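# Find the light check weight and place it on dish

## Task

Four check weights look alike, but one is lighter. Use the balance to find it: with equal loads its pointer rests over the white mark, and otherwise it leans toward the lighter pan. Set that weight lying flat on the red dish, with none of the other three on the dish. Nothing may end up inside or underneath any furniture. Every item except the weights and the dish must finish resting directly on the furniture it started on. The result has to hold with no robot supporting anything. At the end, open the grippers and move the arms away.

## Robot and tools

Robots: three identical i2rt Big YAM arms named arm1, arm2 and arm3. Each has six revolute joints, a two-finger gripper and a wrist camera. With joints 1 and 6 at zero and the hand level and facing forward, the wrist camera rides on top of the hand looking toward the fingertips. Reach is roughly 1.0 m from the joint1 axis. Two fixed room cameras, room_a and room_b, also watch the scene. The arms act independently, and a stalled arm does not pause the others.

Frame: every pose is in one shared scene frame with its origin on the floor and +z up. The hand point is midway between the fingertips. The hand's z axis runs along the fingers, and its y axis is the direction the fingers open and close. The robot feet's poses are never printed.

execute_actions: argument "actions" is a list holding exactly one action, or empty to just read state and images. The action is an object keyed by robot name ("arm1", "arm2", "arm3"); each robot gets its own entry, and each entry holds "joints", an object of absolute joint targets by name (not offsets). Names, units and ranges: joint1_rad -2.879 to 2.879 (rotation about the foot, positive counter-clockwise seen from above, 0 unfolds toward where the foot faces); joint2_rad 0 to 3.141 (shoulder, 0 has the upper arm lying back roughly level, increasing lifts it up then forward); joint3_rad 0 to 3.019 (elbow, 0 is fully folded, increasing opens it); joint4_rad -1.692 to 1.57 (hand pitch, positive tips fingers up); joint5_rad -1.57 to 1.57 (hand sideways swing, positive toward the arm's right); joint6_rad -2.094 to 2.094 (hand roll, positive clockwise viewed from behind the hand); gripper_m 0 to 0.093, the fingertip gap in metres. Tolerances for counting as reached: ±0.045, ±0.14, ±0.09, ±0.055, ±0.03, ±0.035 rad and ±0.003 m. Joints or robots you omit may keep driving toward earlier targets. All motions start together and may finish at different times; one action runs at most 15 s. Joints move at different speeds, so the hand can sweep a wide arc between postures. Optional "cameras": list of names from arm1_cam_wrist, arm2_cam_wrist, arm3_cam_wrist, room_a, room_b, all; omitted, null or ["all"] gives every camera, [] gives none. Any unknown key, name or out-of-range number rejects the whole call and nothing moves. Example: {"arm1": {"joints": {"gripper_m": 0.05}}, "arm2": {"joints": {"joint1_rad": 0.3}}}.

Results: each robot's state, including joint_positions, plus one image per requested camera; the "pictures" line lists cameras in image order. joint_status tells how each commanded motion ended: reached; "off_target" (stopped short and may still be pushing); "contact_stop" or "time_out" (the joint holds where it stopped, though after time_out it may keep a nearby target and push on); "not_followed" after a "joint command not followed" line, meaning a self- or inter-arm clearance check blocked that arm's joint targets (a gripper target still runs) and they may be retried on later actions. on_its_own lists things you did not command now; "held at" is the held target, not the actual position. To relieve pushing, command a joint to its reported position. Very small target changes may not move a joint. Once any call reports a stop, remaining motion calls in that same reply are skipped.

wait: "seconds" 0 to 10; commands nothing new and returns the same as an empty action. zoom_image: "camera" (one of the five names) and "region" [x0, y0, x1, y1] in pixels, top-left origin, at most 504 by 504, applied to that camera's latest full image. read_manual: optional "section", only "licences"; moves nothing. finished_scene: "scene", the integer number of the scene being ended; irreversible, and it reports whether the goal holds. Ending a reply without a tool call also ends things.

Cautions: the arms do not halt on contact and can push hard; forceful pushing or holding a load heats motors. A MOTOR HOT line appears from 85 °C; at 100 °C an OVER-TEMPERATURE FAULT drops that arm and its joints show "limit_stop_at_motor_heat" (resend targets afterward). Arms pressing hard against each other ends the run, and the clearance check can be late and ignores fingers, gripper housings and wrist cameras, so keep arms well apart. Nothing reports arm-to-arm touching. The simulation keeps going while you think, with the robots holding the last command. Loose objects can occasionally be nudged by outside pushes. Avoid drops, slips, slams, knocking anything off the work area or to the floor, and anything entering or going under furniture. Faster robot motion is preferred for a solved scene.

Each tool is called in YAML: its name, and indented under it one key for each argument.

## Session

execute_actions:
  actions: []

Scene clock: 0.00 s.
arm1.joint_positions: joint1_rad=+0.020 joint2_rad=+0.528 joint3_rad=+1.490 joint4_rad=-1.564 joint5_rad=+0.152 joint6_rad=+0.726 gripper_m=+0.095
arm1.joint_status: not commanded
arm1.hand: x=-0.0226 y=-1.0075 z=+1.3784 quat_wxyz=(-0.117, -0.828, +0.318, +0.448) (m; scene frame)
arm2.joint_positions: joint1_rad=-0.347 joint2_rad=+0.255 joint3_rad=+1.376 joint4_rad=-1.215 joint5_rad=+0.266 joint6_rad=-0.290 gripper_m=+0.095
arm2.joint_status: not commanded
arm2.hand: x=+0.2041 y=+0.0725 z=+1.5420 quat_wxyz=(-0.649, +0.054, -0.742, +0.158) (m; scene frame)
arm3.joint_positions: joint1_rad=-0.420 joint2_rad=+0.348 joint3_rad=+1.584 joint4_rad=-1.134 joint5_rad=+0.280 joint6_rad=-0.107 gripper_m=+0.094
arm3.joint_status: not commanded
arm3.hand: x=-0.1847 y=+0.8739 z=+1.4925 quat_wxyz=(-0.729, -0.045, -0.673, +0.117) (m; scene frame)
pictures: arm1_cam_wrist, arm2_cam_wrist, arm3_cam_wrist, room_a, room_b
Images, in order (width x height): arm1_cam_wrist 616x616, arm2_cam_wrist 616x616, arm3_cam_wrist 616x616, room_a 896x504, room_b 896x504.

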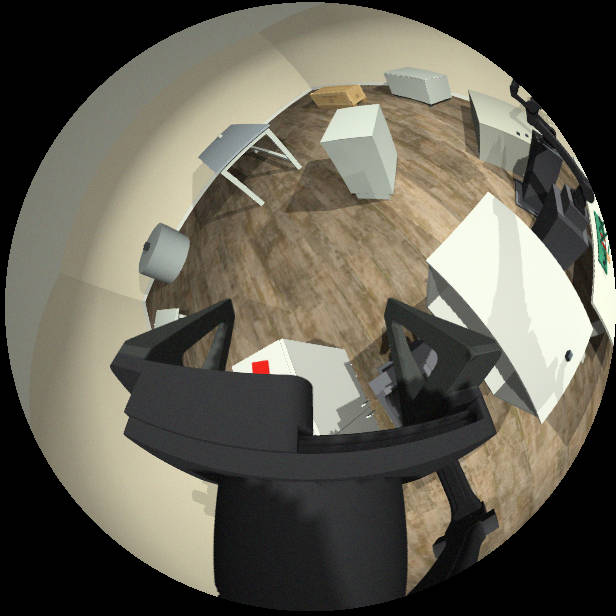

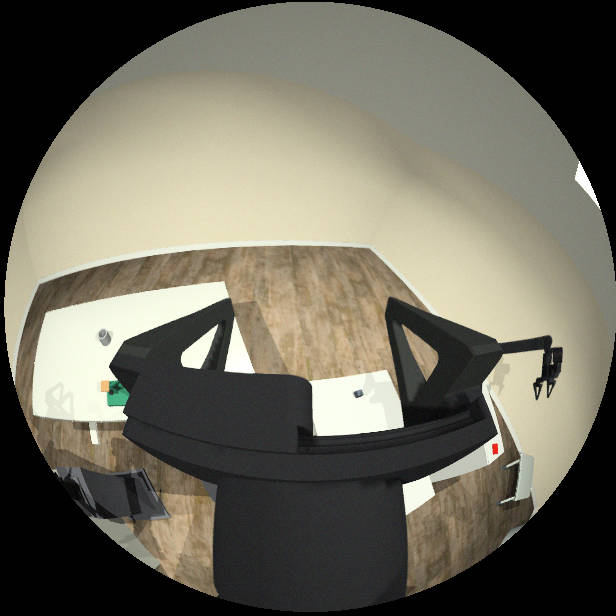

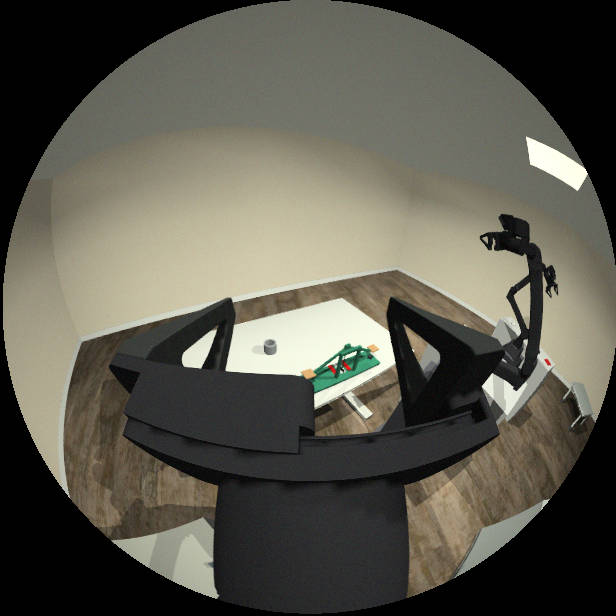

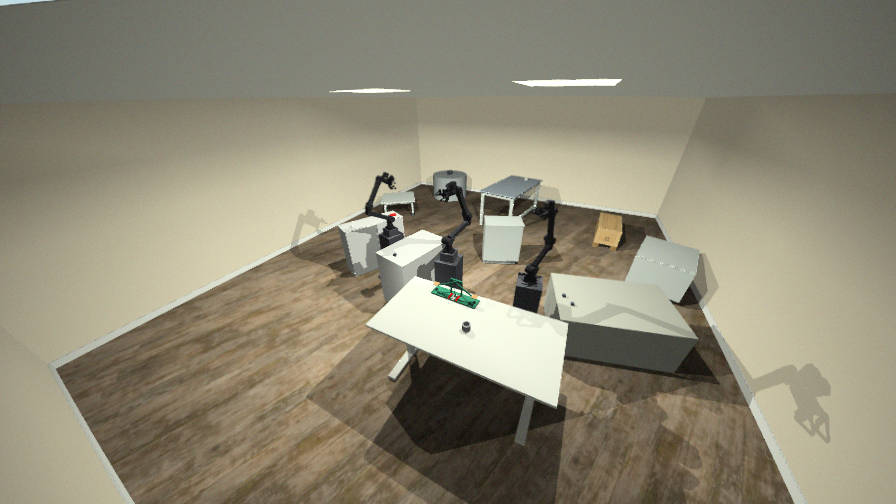

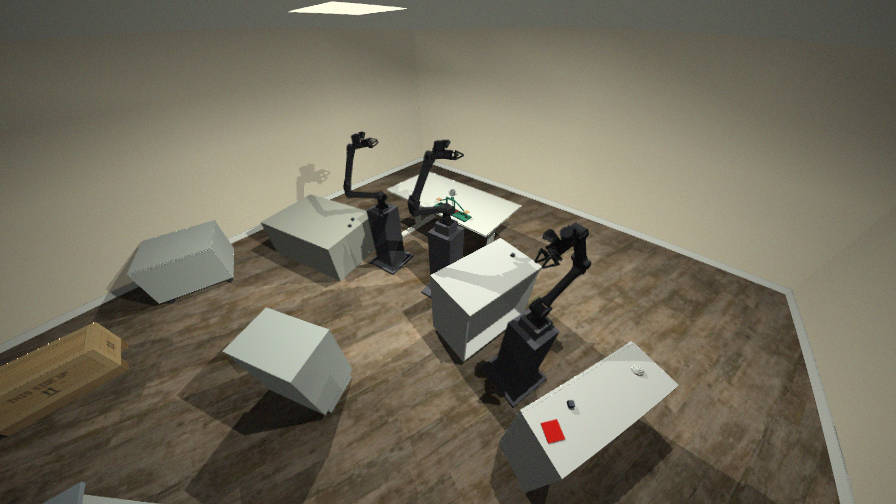

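execute_actions:
  actions:
    - {"arm3":{"joints":{"joint1_rad":1.2,"joint2_rad":1.6,"joint3_rad":1.6,"joint4_rad":-1.5,"joint5_rad":0,"joint6_rad":0}},"arm2":{"joints":{"joint1_rad":-1.0,"joint2_rad":1.6,"joint3_rad":1.6,"joint4_rad":-1.5,"joint5_rad":0,"joint6_rad":0}},"arm1":{"joints":{"joint1_rad":-1.2,"joint2_rad":1.6,"joint3_rad":1.6,"joint4_rad":-1.5,"joint5_rad":0,"joint6_rad":0}}}

Scene clock: 4.80 s.
arm1.joint_positions: joint1_rad=-1.208 joint2_rad=+1.596 joint3_rad=+1.588 joint4_rad=-1.500 joint5_rad=+0.000 joint6_rad=+0.016 gripper_m=+0.095
arm1.joint_status: all done
arm1.hand: x=-0.0683 y=-0.5689 z=+1.0810 quat_wxyz=(+0.020, -0.833, +0.553, +0.020) (m; scene frame)
arm2.joint_positions: joint1_rad=-0.998 joint2_rad=+1.590 joint3_rad=+1.599 joint4_rad=-1.487 joint5_rad=+0.001 joint6_rad=-0.008 gripper_m=+0.095
arm2.joint_status: all done
arm2.hand: x=+0.5443 y=-0.1506 z=+1.1885 quat_wxyz=(-0.036, -0.267, -0.963, +0.012) (m; scene frame)
arm3.joint_positions: joint1_rad=+1.208 joint2_rad=+1.615 joint3_rad=+1.595 joint4_rad=-1.484 joint5_rad=-0.001 joint6_rad=-0.006 gripper_m=+0.094
arm3.joint_status: all done
arm3.hand: x=-0.3000 y=+1.4149 z=+1.0312 quat_wxyz=(-0.014, +0.747, -0.664, -0.025) (m; scene frame)
pictures: arm1_cam_wrist, arm2_cam_wrist, arm3_cam_wrist, room_a, room_b
Images, in order (width x height): arm1_cam_wrist 616x616, arm2_cam_wrist 616x616, arm3_cam_wrist 616x616, room_a 896x504, room_b 896x504.

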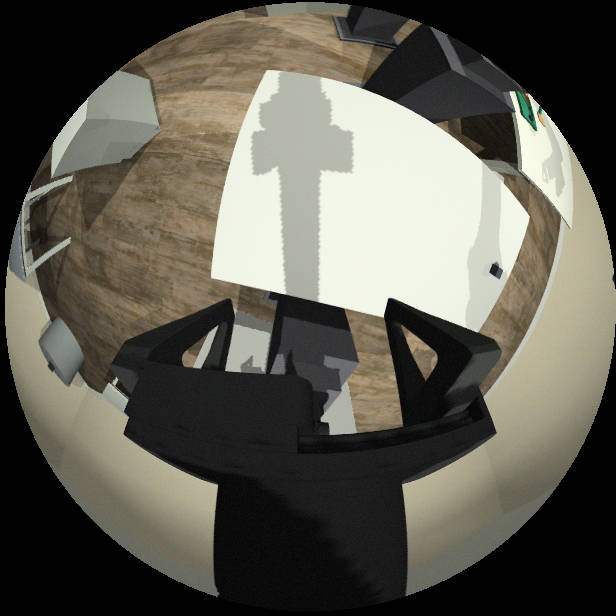

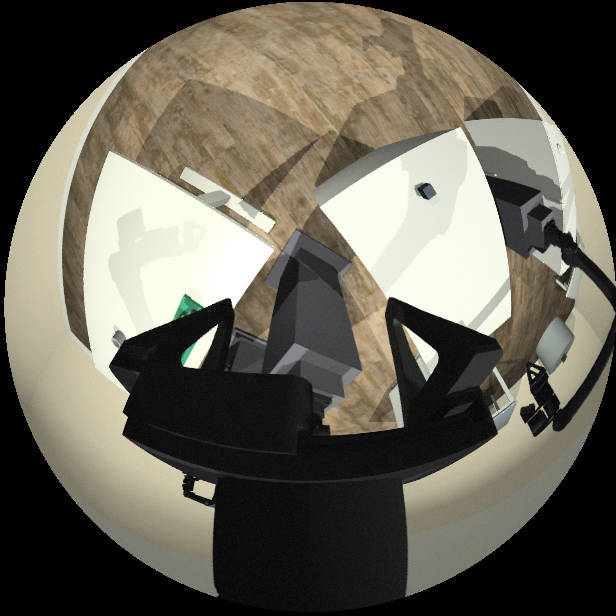

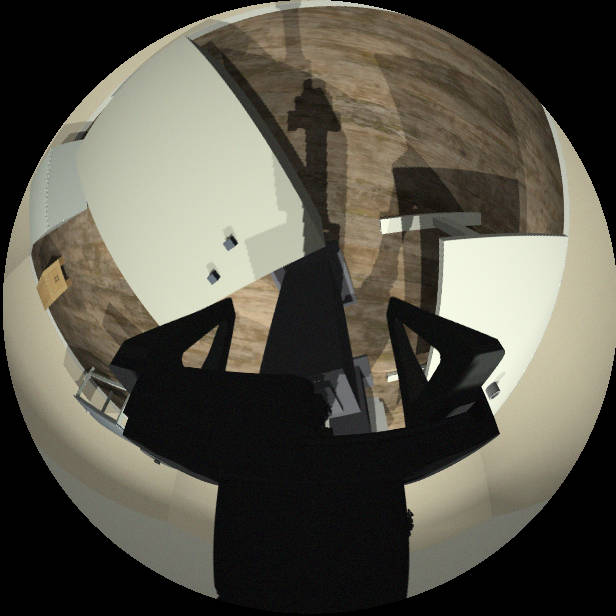

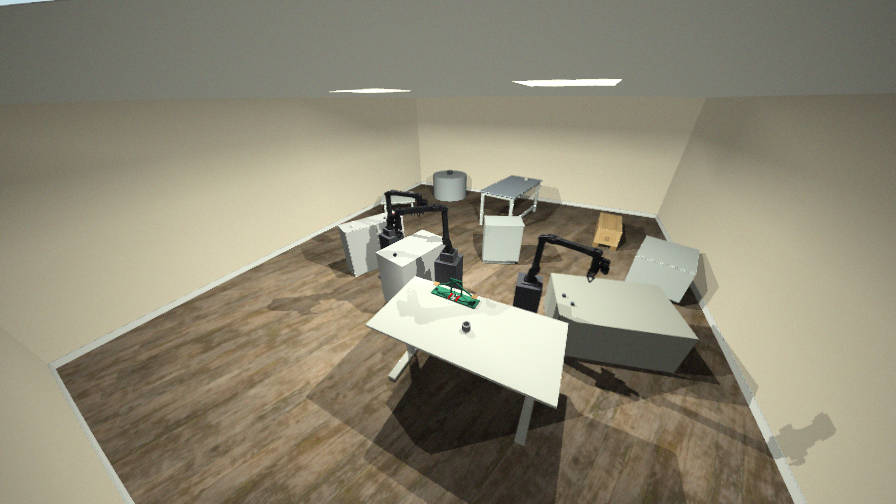

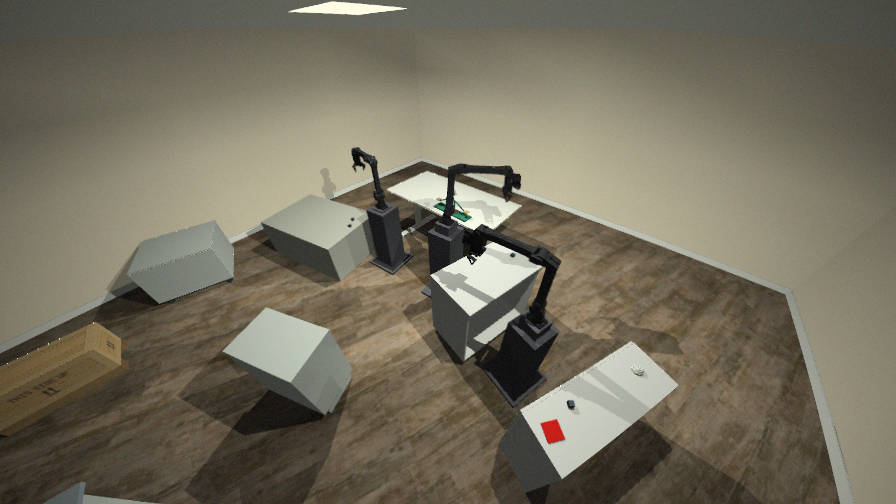

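execute_actions:
  actions:
    - {"arm3":{"joints":{"joint1_rad":1.5,"joint2_rad":1.9,"joint3_rad":1.5,"joint4_rad":-1.17}},"arm2":{"joints":{"joint1_rad":-1.45,"joint2_rad":1.9,"joint3_rad":1.6,"joint4_rad":-1.27}}}
  cameras: ["arm3_cam_wrist","arm2_cam_wrist"]

Scene clock: 9.83 s.
arm1.joint_positions: joint1_rad=-1.208 joint2_rad=+1.596 joint3_rad=+1.588 joint4_rad=-1.500 joint5_rad=+0.000 joint6_rad=+0.016 gripper_m=+0.095
arm1.joint_status: not commanded
arm1.hand: x=-0.0683 y=-0.5689 z=+1.0810 quat_wxyz=(+0.020, -0.833, +0.553, +0.020) (m; scene frame)
arm2.joint_positions: joint1_rad=-1.445 joint2_rad=+1.903 joint3_rad=+1.597 joint4_rad=-1.279 joint5_rad=+0.002 joint6_rad=-0.006 gripper_m=+0.095
arm2.joint_status: all done
arm2.hand: x=+0.4236 y=-0.3661 z=+1.0283 quat_wxyz=(+0.015, -0.476, -0.880, -0.002) (m; scene frame)
arm3.joint_positions: joint1_rad=+1.499 joint2_rad=+1.917 joint3_rad=+1.489 joint4_rad=-1.187 joint5_rad=-0.002 joint6_rad=-0.006 gripper_m=+0.094
arm3.joint_status: all done
arm3.hand: x=-0.4618 y=+1.4177 z=+0.8395 quat_wxyz=(+0.021, +0.835, -0.549, +0.017) (m; scene frame)
pictures: arm2_cam_wrist, arm3_cam_wrist
Images, in order (width x height): arm2_cam_wrist 616x616, arm3_cam_wrist 616x616.

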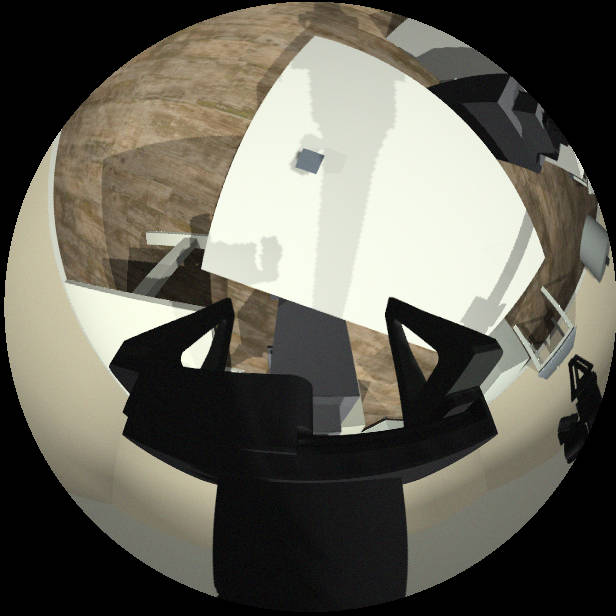

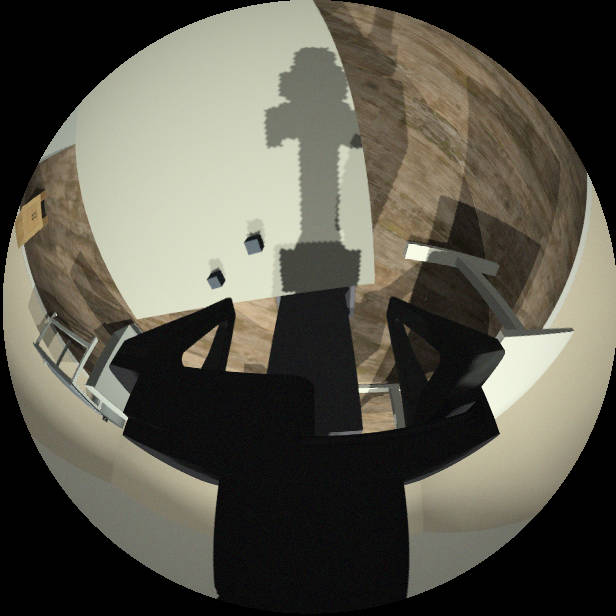

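execute_actions:
  actions:
    - {"arm3":{"joints":{"joint1_rad":1.65,"joint2_rad":2.1,"joint3_rad":1.6,"joint4_rad":-1.07}},"arm2":{"joints":{"joint2_rad":2.3,"joint3_rad":2.0,"joint4_rad":-1.27}}}
  cameras: ["arm3_cam_wrist","arm2_cam_wrist"]

Scene clock: 13.37 s.
arm1.joint_positions: joint1_rad=-1.208 joint2_rad=+1.596 joint3_rad=+1.588 joint4_rad=-1.500 joint5_rad=+0.000 joint6_rad=+0.016 gripper_m=+0.095
arm1.joint_status: not commanded
arm1.hand: x=-0.0683 y=-0.5689 z=+1.0810 quat_wxyz=(+0.020, -0.833, +0.553, +0.020) (m; scene frame)
arm2.joint_positions: joint1_rad=-1.445 joint2_rad=+2.305 joint3_rad=+1.949 joint4_rad=-1.275 joint5_rad=+0.002 joint6_rad=-0.006 gripper_m=+0.095
arm2.joint_status: all done
arm2.hand: x=+0.4753 y=-0.4482 z=+0.9088 quat_wxyz=(+0.035, -0.475, -0.879, -0.013) (m; scene frame)
arm3.joint_positions: joint1_rad=+1.651 joint2_rad=+2.115 joint3_rad=+1.567 joint4_rad=-1.081 joint5_rad=-0.001 joint6_rad=-0.006 gripper_m=+0.094
arm3.joint_status: all done
arm3.hand: x=-0.5564 y=+1.4096 z=+0.7560 quat_wxyz=(+0.022, +0.875, -0.484, +0.023) (m; scene frame)
pictures: arm2_cam_wrist, arm3_cam_wrist
Images, in order (width x height): arm2_cam_wrist 616x616, arm3_cam_wrist 616x616.

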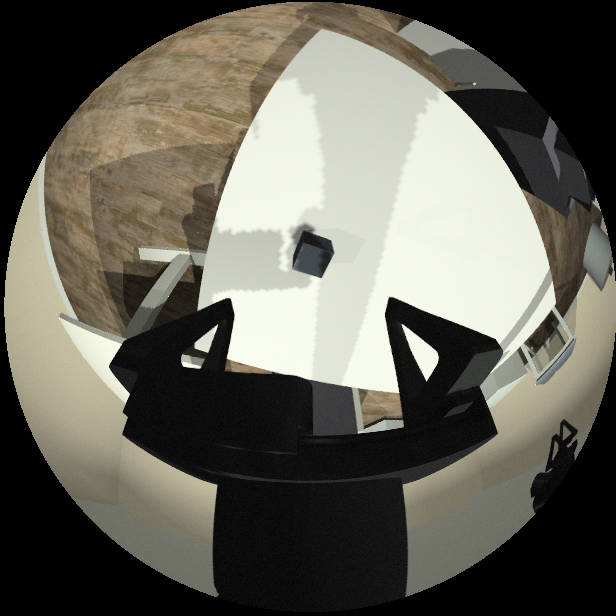

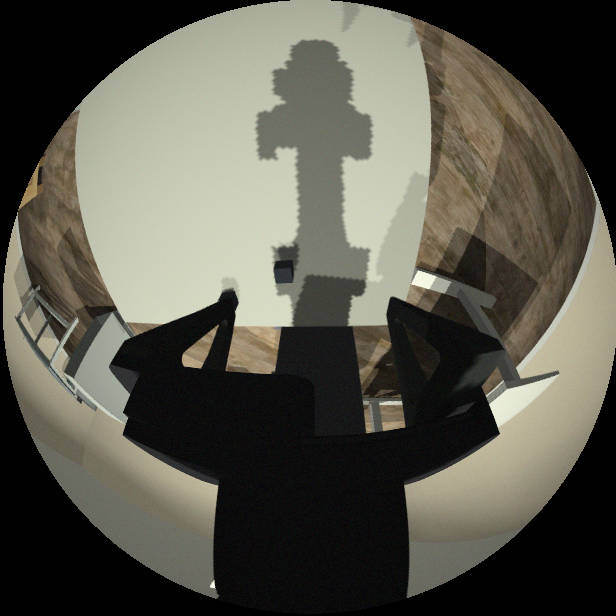

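execute_actions:
  actions:
    - {"arm3":{"joints":{"joint1_rad":1.71,"joint2_rad":2.3,"joint3_rad":1.7,"joint4_rad":-0.97}},"arm2":{"joints":{"joint2_rad":2.5,"joint3_rad":2.13,"joint4_rad":-1.2}}}
  cameras: ["arm3_cam_wrist","arm2_cam_wrist"]

Scene clock: 16.30 s.
arm1.joint_positions: joint1_rad=-1.208 joint2_rad=+1.596 joint3_rad=+1.588 joint4_rad=-1.500 joint5_rad=+0.000 joint6_rad=+0.016 gripper_m=+0.095
arm1.joint_status: not commanded
arm1.hand: x=-0.0683 y=-0.5689 z=+1.0810 quat_wxyz=(+0.020, -0.833, +0.553, +0.020) (m; scene frame)
arm2.joint_positions: joint1_rad=-1.445 joint2_rad=+2.500 joint3_rad=+2.098 joint4_rad=-1.206 joint5_rad=+0.002 joint6_rad=-0.006 gripper_m=+0.095
arm2.joint_status: all done
arm2.hand: x=+0.4953 y=-0.4805 z=+0.8282 quat_wxyz=(+0.025, -0.476, -0.879, -0.007) (m; scene frame)
arm3.joint_positions: joint1_rad=+1.717 joint2_rad=+2.312 joint3_rad=+1.671 joint4_rad=-0.981 joint5_rad=-0.001 joint6_rad=-0.006 gripper_m=+0.094
arm3.joint_status: all done
arm3.hand: x=-0.6089 y=+1.4145 z=+0.6714 quat_wxyz=(+0.020, +0.890, -0.455, +0.021) (m; scene frame)
pictures: arm2_cam_wrist, arm3_cam_wrist
Images, in order (width x height): arm2_cam_wrist 616x616, arm3_cam_wrist 616x616.

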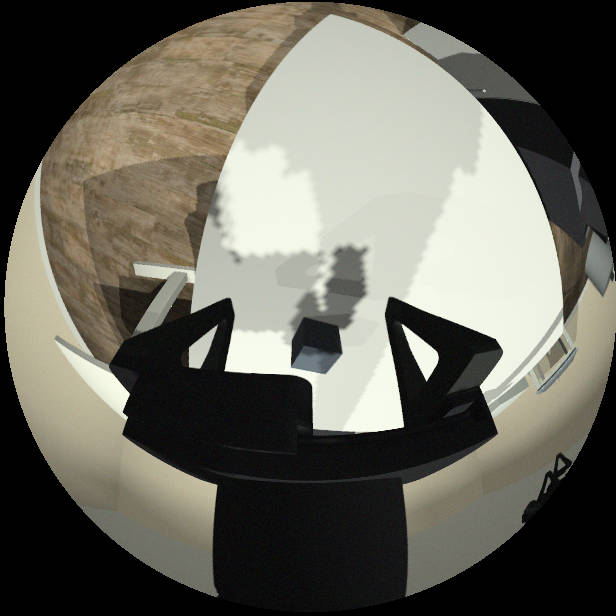

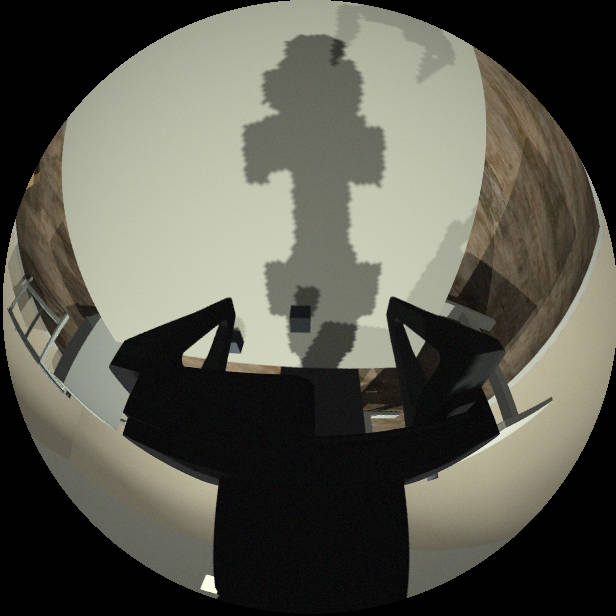

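execute_actions:
  actions:
    - {"arm3":{"joints":{"gripper_m":0.055}}}
  cameras: []

execute_actions:
  actions:
    - {"arm3":{"joints":{"joint2_rad":2.4,"joint3_rad":1.68,"joint4_rad":-0.85}},"arm2":{"joints":{"joint2_rad":2.6,"joint3_rad":2.15,"joint4_rad":-1.12}}}
  cameras: ["arm3_cam_wrist","arm2_cam_wrist"]

Scene clock: 19.60 s.
arm1.joint_positions: joint1_rad=-1.208 joint2_rad=+1.596 joint3_rad=+1.588 joint4_rad=-1.500 joint5_rad=+0.000 joint6_rad=+0.016 gripper_m=+0.095
arm1.joint_status: not commanded
arm1.hand: x=-0.0683 y=-0.5689 z=+1.0810 quat_wxyz=(+0.020, -0.833, +0.553, +0.020) (m; scene frame)
arm2.joint_positions: joint1_rad=-1.445 joint2_rad=+2.500 joint3_rad=+2.098 joint4_rad=-1.206 joint5_rad=+0.002 joint6_rad=-0.006 gripper_m=+0.095
arm2.joint_status: not commanded
arm2.hand: x=+0.4953 y=-0.4805 z=+0.8282 quat_wxyz=(+0.025, -0.476, -0.879, -0.007) (m; scene frame)
arm3.joint_positions: joint1_rad=+1.717 joint2_rad=+2.312 joint3_rad=+1.671 joint4_rad=-0.981 joint5_rad=-0.001 joint6_rad=-0.006 gripper_m=+0.055
arm3.joint_status: all done
arm3.hand: x=-0.6089 y=+1.4145 z=+0.6714 quat_wxyz=(+0.020, +0.890, -0.455, +0.021) (m; scene frame)
pictures: none
No camera images: the call's "cameras" was empty. Leave "cameras" out to get every camera's image.

Scene clock: 20.63 s.
arm1.joint_positions: joint1_rad=-1.208 joint2_rad=+1.596 joint3_rad=+1.588 joint4_rad=-1.500 joint5_rad=+0.000 joint6_rad=+0.016 gripper_m=+0.095
arm1.joint_status: not commanded
arm1.hand: x=-0.0683 y=-0.5689 z=+1.0810 quat_wxyz=(+0.020, -0.833, +0.553, +0.020) (m; scene frame)
arm2.joint_positions: joint1_rad=-1.453 joint2_rad=+2.548 joint3_rad=+2.122 joint4_rad=-1.128 joint5_rad=-0.002 joint6_rad=-0.003 gripper_m=+0.095
arm2.joint_status: all done
arm2.hand: x=+0.5002 y=-0.4976 z=+0.8028 quat_wxyz=(+0.001, -0.480, -0.877, +0.004) (m; scene frame)
arm3.joint_positions: joint1_rad=+1.717 joint2_rad=+2.399 joint3_rad=+1.671 joint4_rad=-0.867 joint5_rad=-0.001 joint6_rad=-0.006 gripper_m=+0.055
arm3.joint_status: all done
arm3.hand: x=-0.6122 y=+1.4177 z=+0.6180 quat_wxyz=(+0.014, +0.890, -0.455, +0.009) (m; scene frame)
pictures: arm2_cam_wrist, arm3_cam_wrist
Images, in order (width x height): arm2_cam_wrist 616x616, arm3_cam_wrist 616x616.

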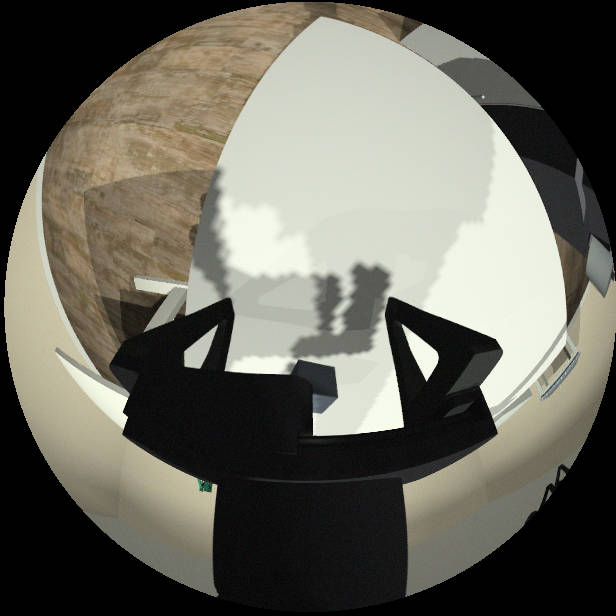

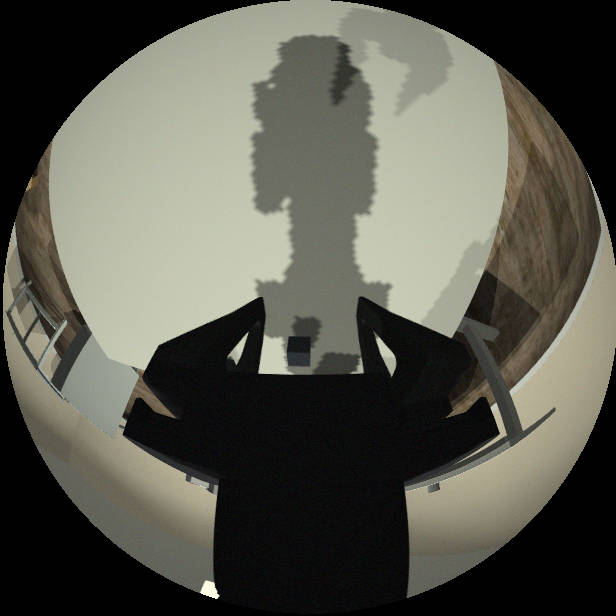

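execute_actions:
  actions:
    - {"arm3":{"joints":{"joint2_rad":2.52,"joint3_rad":1.66,"joint4_rad":-0.78}},"arm2":{"joints":{"joint2_rad":2.55,"joint3_rad":1.98,"joint4_rad":-1.02}}}
  cameras: ["arm3_cam_wrist","arm2_cam_wrist"]

Scene clock: 23.17 s.
arm1.joint_positions: joint1_rad=-1.208 joint2_rad=+1.596 joint3_rad=+1.588 joint4_rad=-1.500 joint5_rad=+0.000 joint6_rad=+0.016 gripper_m=+0.095
arm1.joint_status: not commanded
arm1.hand: x=-0.0683 y=-0.5689 z=+1.0810 quat_wxyz=(+0.020, -0.833, +0.553, +0.020) (m; scene frame)
arm2.joint_positions: joint1_rad=-1.453 joint2_rad=+2.503 joint3_rad=+2.026 joint4_rad=-1.017 joint5_rad=-0.004 joint6_rad=+0.006 gripper_m=+0.095
arm2.joint_status: all done
arm2.hand: x=+0.4999 y=-0.4965 z=+0.8016 quat_wxyz=(-0.026, -0.484, -0.875, +0.018) (m; scene frame)
arm3.joint_positions: joint1_rad=+1.717 joint2_rad=+2.529 joint3_rad=+1.658 joint4_rad=-0.795 joint5_rad=-0.001 joint6_rad=-0.006 gripper_m=+0.055
arm3.joint_status: all done
arm3.hand: x=-0.5942 y=+1.3903 z=+0.5375 quat_wxyz=(+0.030, +0.890, -0.454, +0.040) (m; scene frame)
pictures: arm2_cam_wrist, arm3_cam_wrist
Images, in order (width x height): arm2_cam_wrist 616x616, arm3_cam_wrist 616x616.

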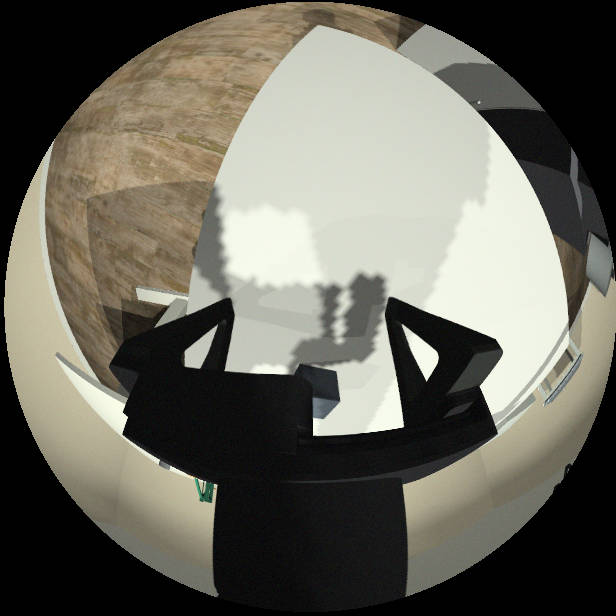

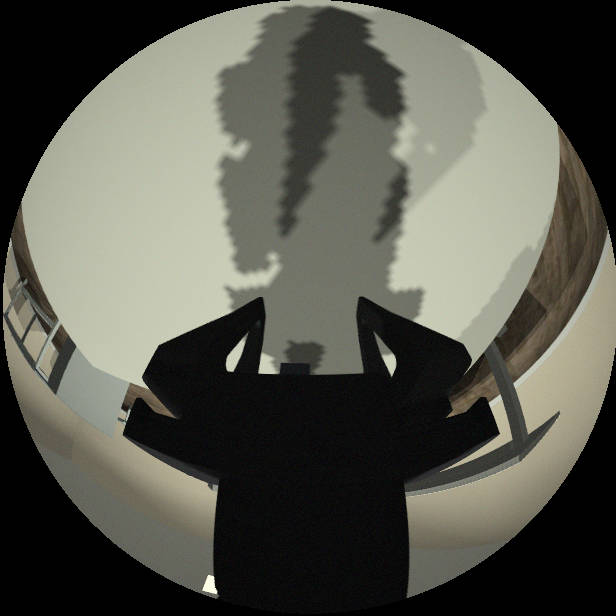

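Arm2 seems to be at the surface. Try closing both.

execute_actions:
  actions:
    - {"arm3":{"joints":{"gripper_m":0.0}},"arm2":{"joints":{"gripper_m":0.0,"joint2_rad":2.5,"joint3_rad":2.03}}}
  cameras: ["arm3_cam_wrist","arm2_cam_wrist"]

Scene clock: 25.13 s.
arm1.joint_positions: joint1_rad=-1.208 joint2_rad=+1.596 joint3_rad=+1.588 joint4_rad=-1.500 joint5_rad=+0.000 joint6_rad=+0.016 gripper_m=+0.095
arm1.joint_status: not commanded
arm1.hand: x=-0.0683 y=-0.5689 z=+1.0810 quat_wxyz=(+0.020, -0.833, +0.553, +0.020) (m; scene frame)
arm2.joint_positions: joint1_rad=-1.447 joint2_rad=+2.501 joint3_rad=+2.026 joint4_rad=-1.017 joint5_rad=-0.004 joint6_rad=+0.006 gripper_m=+0.001
arm2.joint_status: all done
arm2.hand: x=+0.5037 y=-0.4947 z=+0.8029 quat_wxyz=(-0.027, -0.481, -0.876, +0.018) (m; scene frame)
arm3.joint_positions: joint1_rad=+1.717 joint2_rad=+2.529 joint3_rad=+1.658 joint4_rad=-0.795 joint5_rad=-0.001 joint6_rad=-0.006 gripper_m=+0.000
arm3.joint_status: all done
arm3.hand: x=-0.5942 y=+1.3903 z=+0.5375 quat_wxyz=(+0.030, +0.890, -0.454, +0.040) (m; scene frame)
pictures: arm2_cam_wrist, arm3_cam_wrist
Images, in order (width x height): arm2_cam_wrist 616x616, arm3_cam_wrist 616x616.

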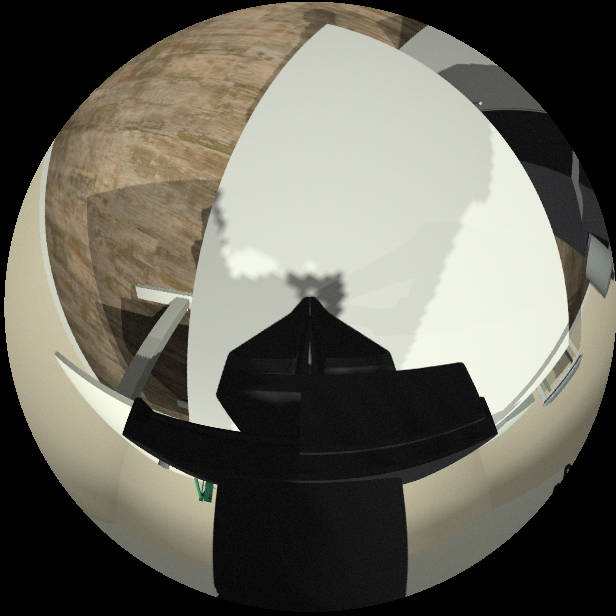

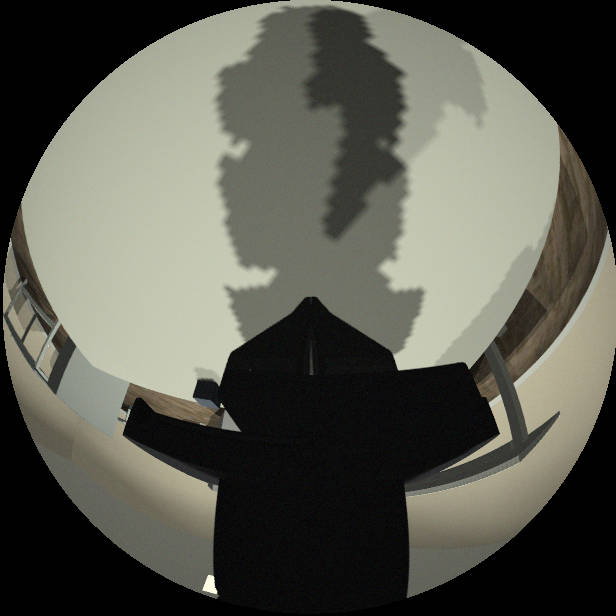

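execute_actions:
  actions:
    - {"arm3":{"joints":{"gripper_m":0.06,"joint2_rad":2.3,"joint3_rad":1.55,"joint4_rad":-0.82}},"arm2":{"joints":{"gripper_m":0.09,"joint2_rad":2.35,"joint3_rad":1.88,"joint4_rad":-1.1}}}
  cameras: ["arm3_cam_wrist","arm2_cam_wrist"]

Scene clock: 27.77 s.
arm1.joint_positions: joint1_rad=-1.208 joint2_rad=+1.596 joint3_rad=+1.588 joint4_rad=-1.500 joint5_rad=+0.000 joint6_rad=+0.016 gripper_m=+0.095
arm1.joint_status: not commanded
arm1.hand: x=-0.0683 y=-0.5689 z=+1.0810 quat_wxyz=(+0.020, -0.833, +0.553, +0.020) (m; scene frame)
arm2.joint_positions: joint1_rad=-1.447 joint2_rad=+2.338 joint3_rad=+1.893 joint4_rad=-1.091 joint5_rad=-0.002 joint6_rad=+0.006 gripper_m=+0.090
arm2.joint_status: all done
arm2.hand: x=+0.4837 y=-0.4632 z=+0.8668 quat_wxyz=(-0.007, -0.482, -0.876, +0.008) (m; scene frame)
arm3.joint_positions: joint1_rad=+1.717 joint2_rad=+2.282 joint3_rad=+1.544 joint4_rad=-0.810 joint5_rad=-0.001 joint6_rad=-0.006 gripper_m=+0.060
arm3.joint_status: all done
arm3.hand: x=-0.6016 y=+1.4039 z=+0.6517 quat_wxyz=(+0.003, +0.890, -0.455, -0.012) (m; scene frame)
pictures: arm2_cam_wrist, arm3_cam_wrist
Images, in order (width x height): arm2_cam_wrist 616x616, arm3_cam_wrist 616x616.

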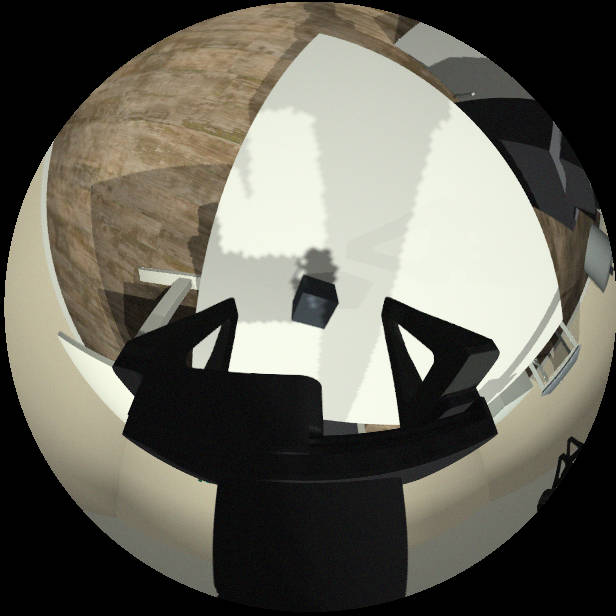

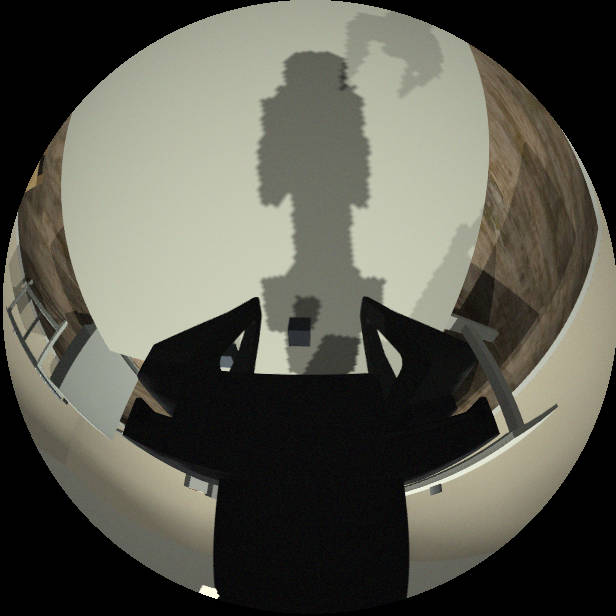

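execute_actions:
  actions:
    - {"arm3":{"joints":{"joint1_rad":1.735,"joint2_rad":2.44,"joint3_rad":1.5,"joint4_rad":-0.63}},"arm2":{"joints":{"joint2_rad":2.38,"joint3_rad":1.83,"joint4_rad":-1.02}}}
  cameras: ["arm3_cam_wrist","arm2_cam_wrist"]

Scene clock: 32.10 s.
arm1.joint_positions: joint1_rad=-1.208 joint2_rad=+1.596 joint3_rad=+1.588 joint4_rad=-1.500 joint5_rad=+0.000 joint6_rad=+0.016 gripper_m=+0.095
arm1.joint_status: not commanded
arm1.hand: x=-0.0683 y=-0.5689 z=+1.0810 quat_wxyz=(+0.020, -0.833, +0.553, +0.020) (m; scene frame)
arm2.joint_positions: joint1_rad=-1.447 joint2_rad=+2.359 joint3_rad=+1.841 joint4_rad=-1.034 joint5_rad=-0.002 joint6_rad=+0.006 gripper_m=+0.090
arm2.joint_status: all done
arm2.hand: x=+0.4766 y=-0.4528 z=+0.8353 quat_wxyz=(+0.000, -0.482, -0.876, +0.005) (m; scene frame)
arm3.joint_positions: joint1_rad=+1.728 joint2_rad=+2.458 joint3_rad=+1.494 joint4_rad=-0.647 joint5_rad=-0.001 joint6_rad=-0.006 gripper_m=+0.060
arm3.joint_status: all done
arm3.hand: x=-0.5835 y=+1.3642 z=+0.5394 quat_wxyz=(+0.017, +0.893, -0.450, +0.016) (m; scene frame)
pictures: arm2_cam_wrist, arm3_cam_wrist
Images, in order (width x height): arm2_cam_wrist 616x616, arm3_cam_wrist 616x616.

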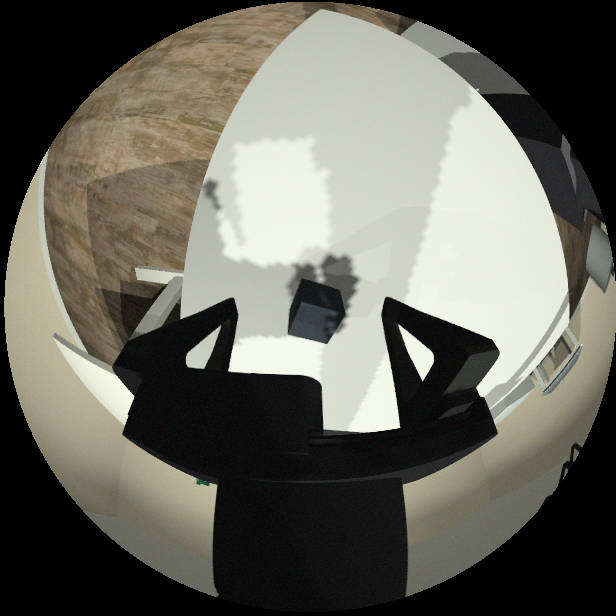

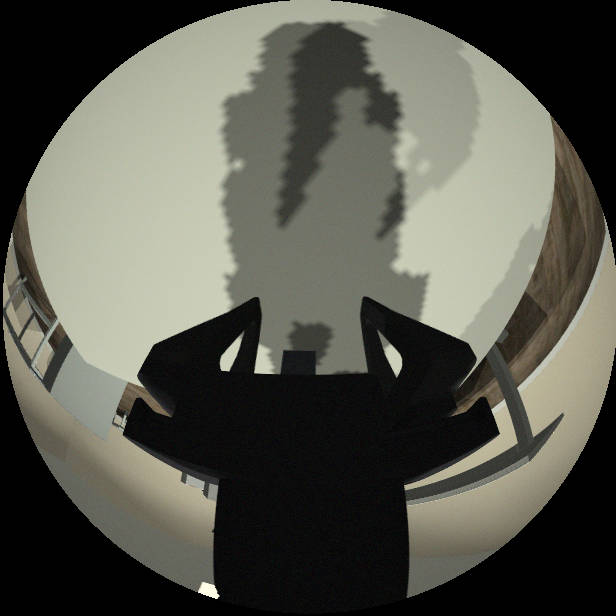

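execute_actions:
  actions:
    - {"arm3":{"joints":{"joint2_rad":2.4,"joint3_rad":1.41,"joint4_rad":-0.6}},"arm2":{"joints":{"joint2_rad":2.42,"joint3_rad":1.8,"joint4_rad":-0.96}}}
  cameras: ["arm3_cam_wrist","arm2_cam_wrist"]

Scene clock: 34.77 s.
arm1.joint_positions: joint1_rad=-1.208 joint2_rad=+1.596 joint3_rad=+1.588 joint4_rad=-1.500 joint5_rad=+0.000 joint6_rad=+0.016 gripper_m=+0.095
arm1.joint_status: not commanded
arm1.hand: x=-0.0683 y=-0.5689 z=+1.0810 quat_wxyz=(+0.020, -0.833, +0.553, +0.020) (m; scene frame)
arm2.joint_positions: joint1_rad=-1.449 joint2_rad=+2.397 joint3_rad=+1.812 joint4_rad=-0.971 joint5_rad=-0.002 joint6_rad=+0.007 gripper_m=+0.090
arm2.joint_status: all done
arm2.hand: x=+0.4720 y=-0.4481 z=+0.8020 quat_wxyz=(+0.001, -0.483, -0.876, +0.004) (m; scene frame)
arm3.joint_positions: joint1_rad=+1.728 joint2_rad=+2.418 joint3_rad=+1.417 joint4_rad=-0.617 joint5_rad=-0.001 joint6_rad=-0.006 gripper_m=+0.060
arm3.joint_status: all done
arm3.hand: x=-0.5710 y=+1.3473 z=+0.5449 quat_wxyz=(+0.019, +0.893, -0.450, +0.019) (m; scene frame)
pictures: arm2_cam_wrist, arm3_cam_wrist
Images, in order (width x height): arm2_cam_wrist 616x616, arm3_cam_wrist 616x616.

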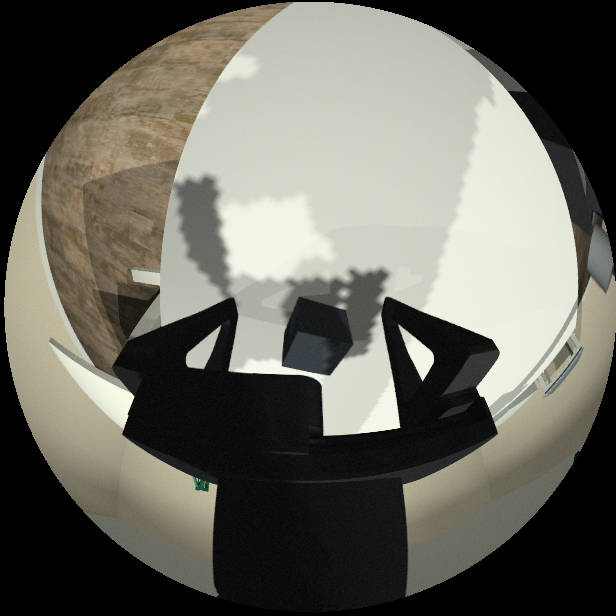

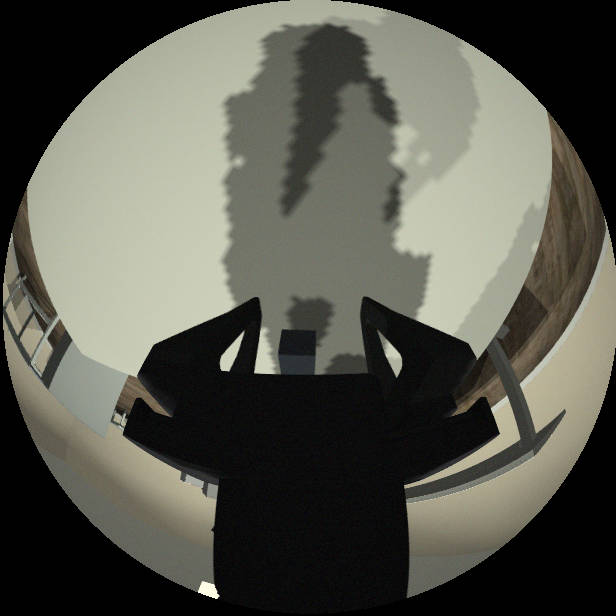

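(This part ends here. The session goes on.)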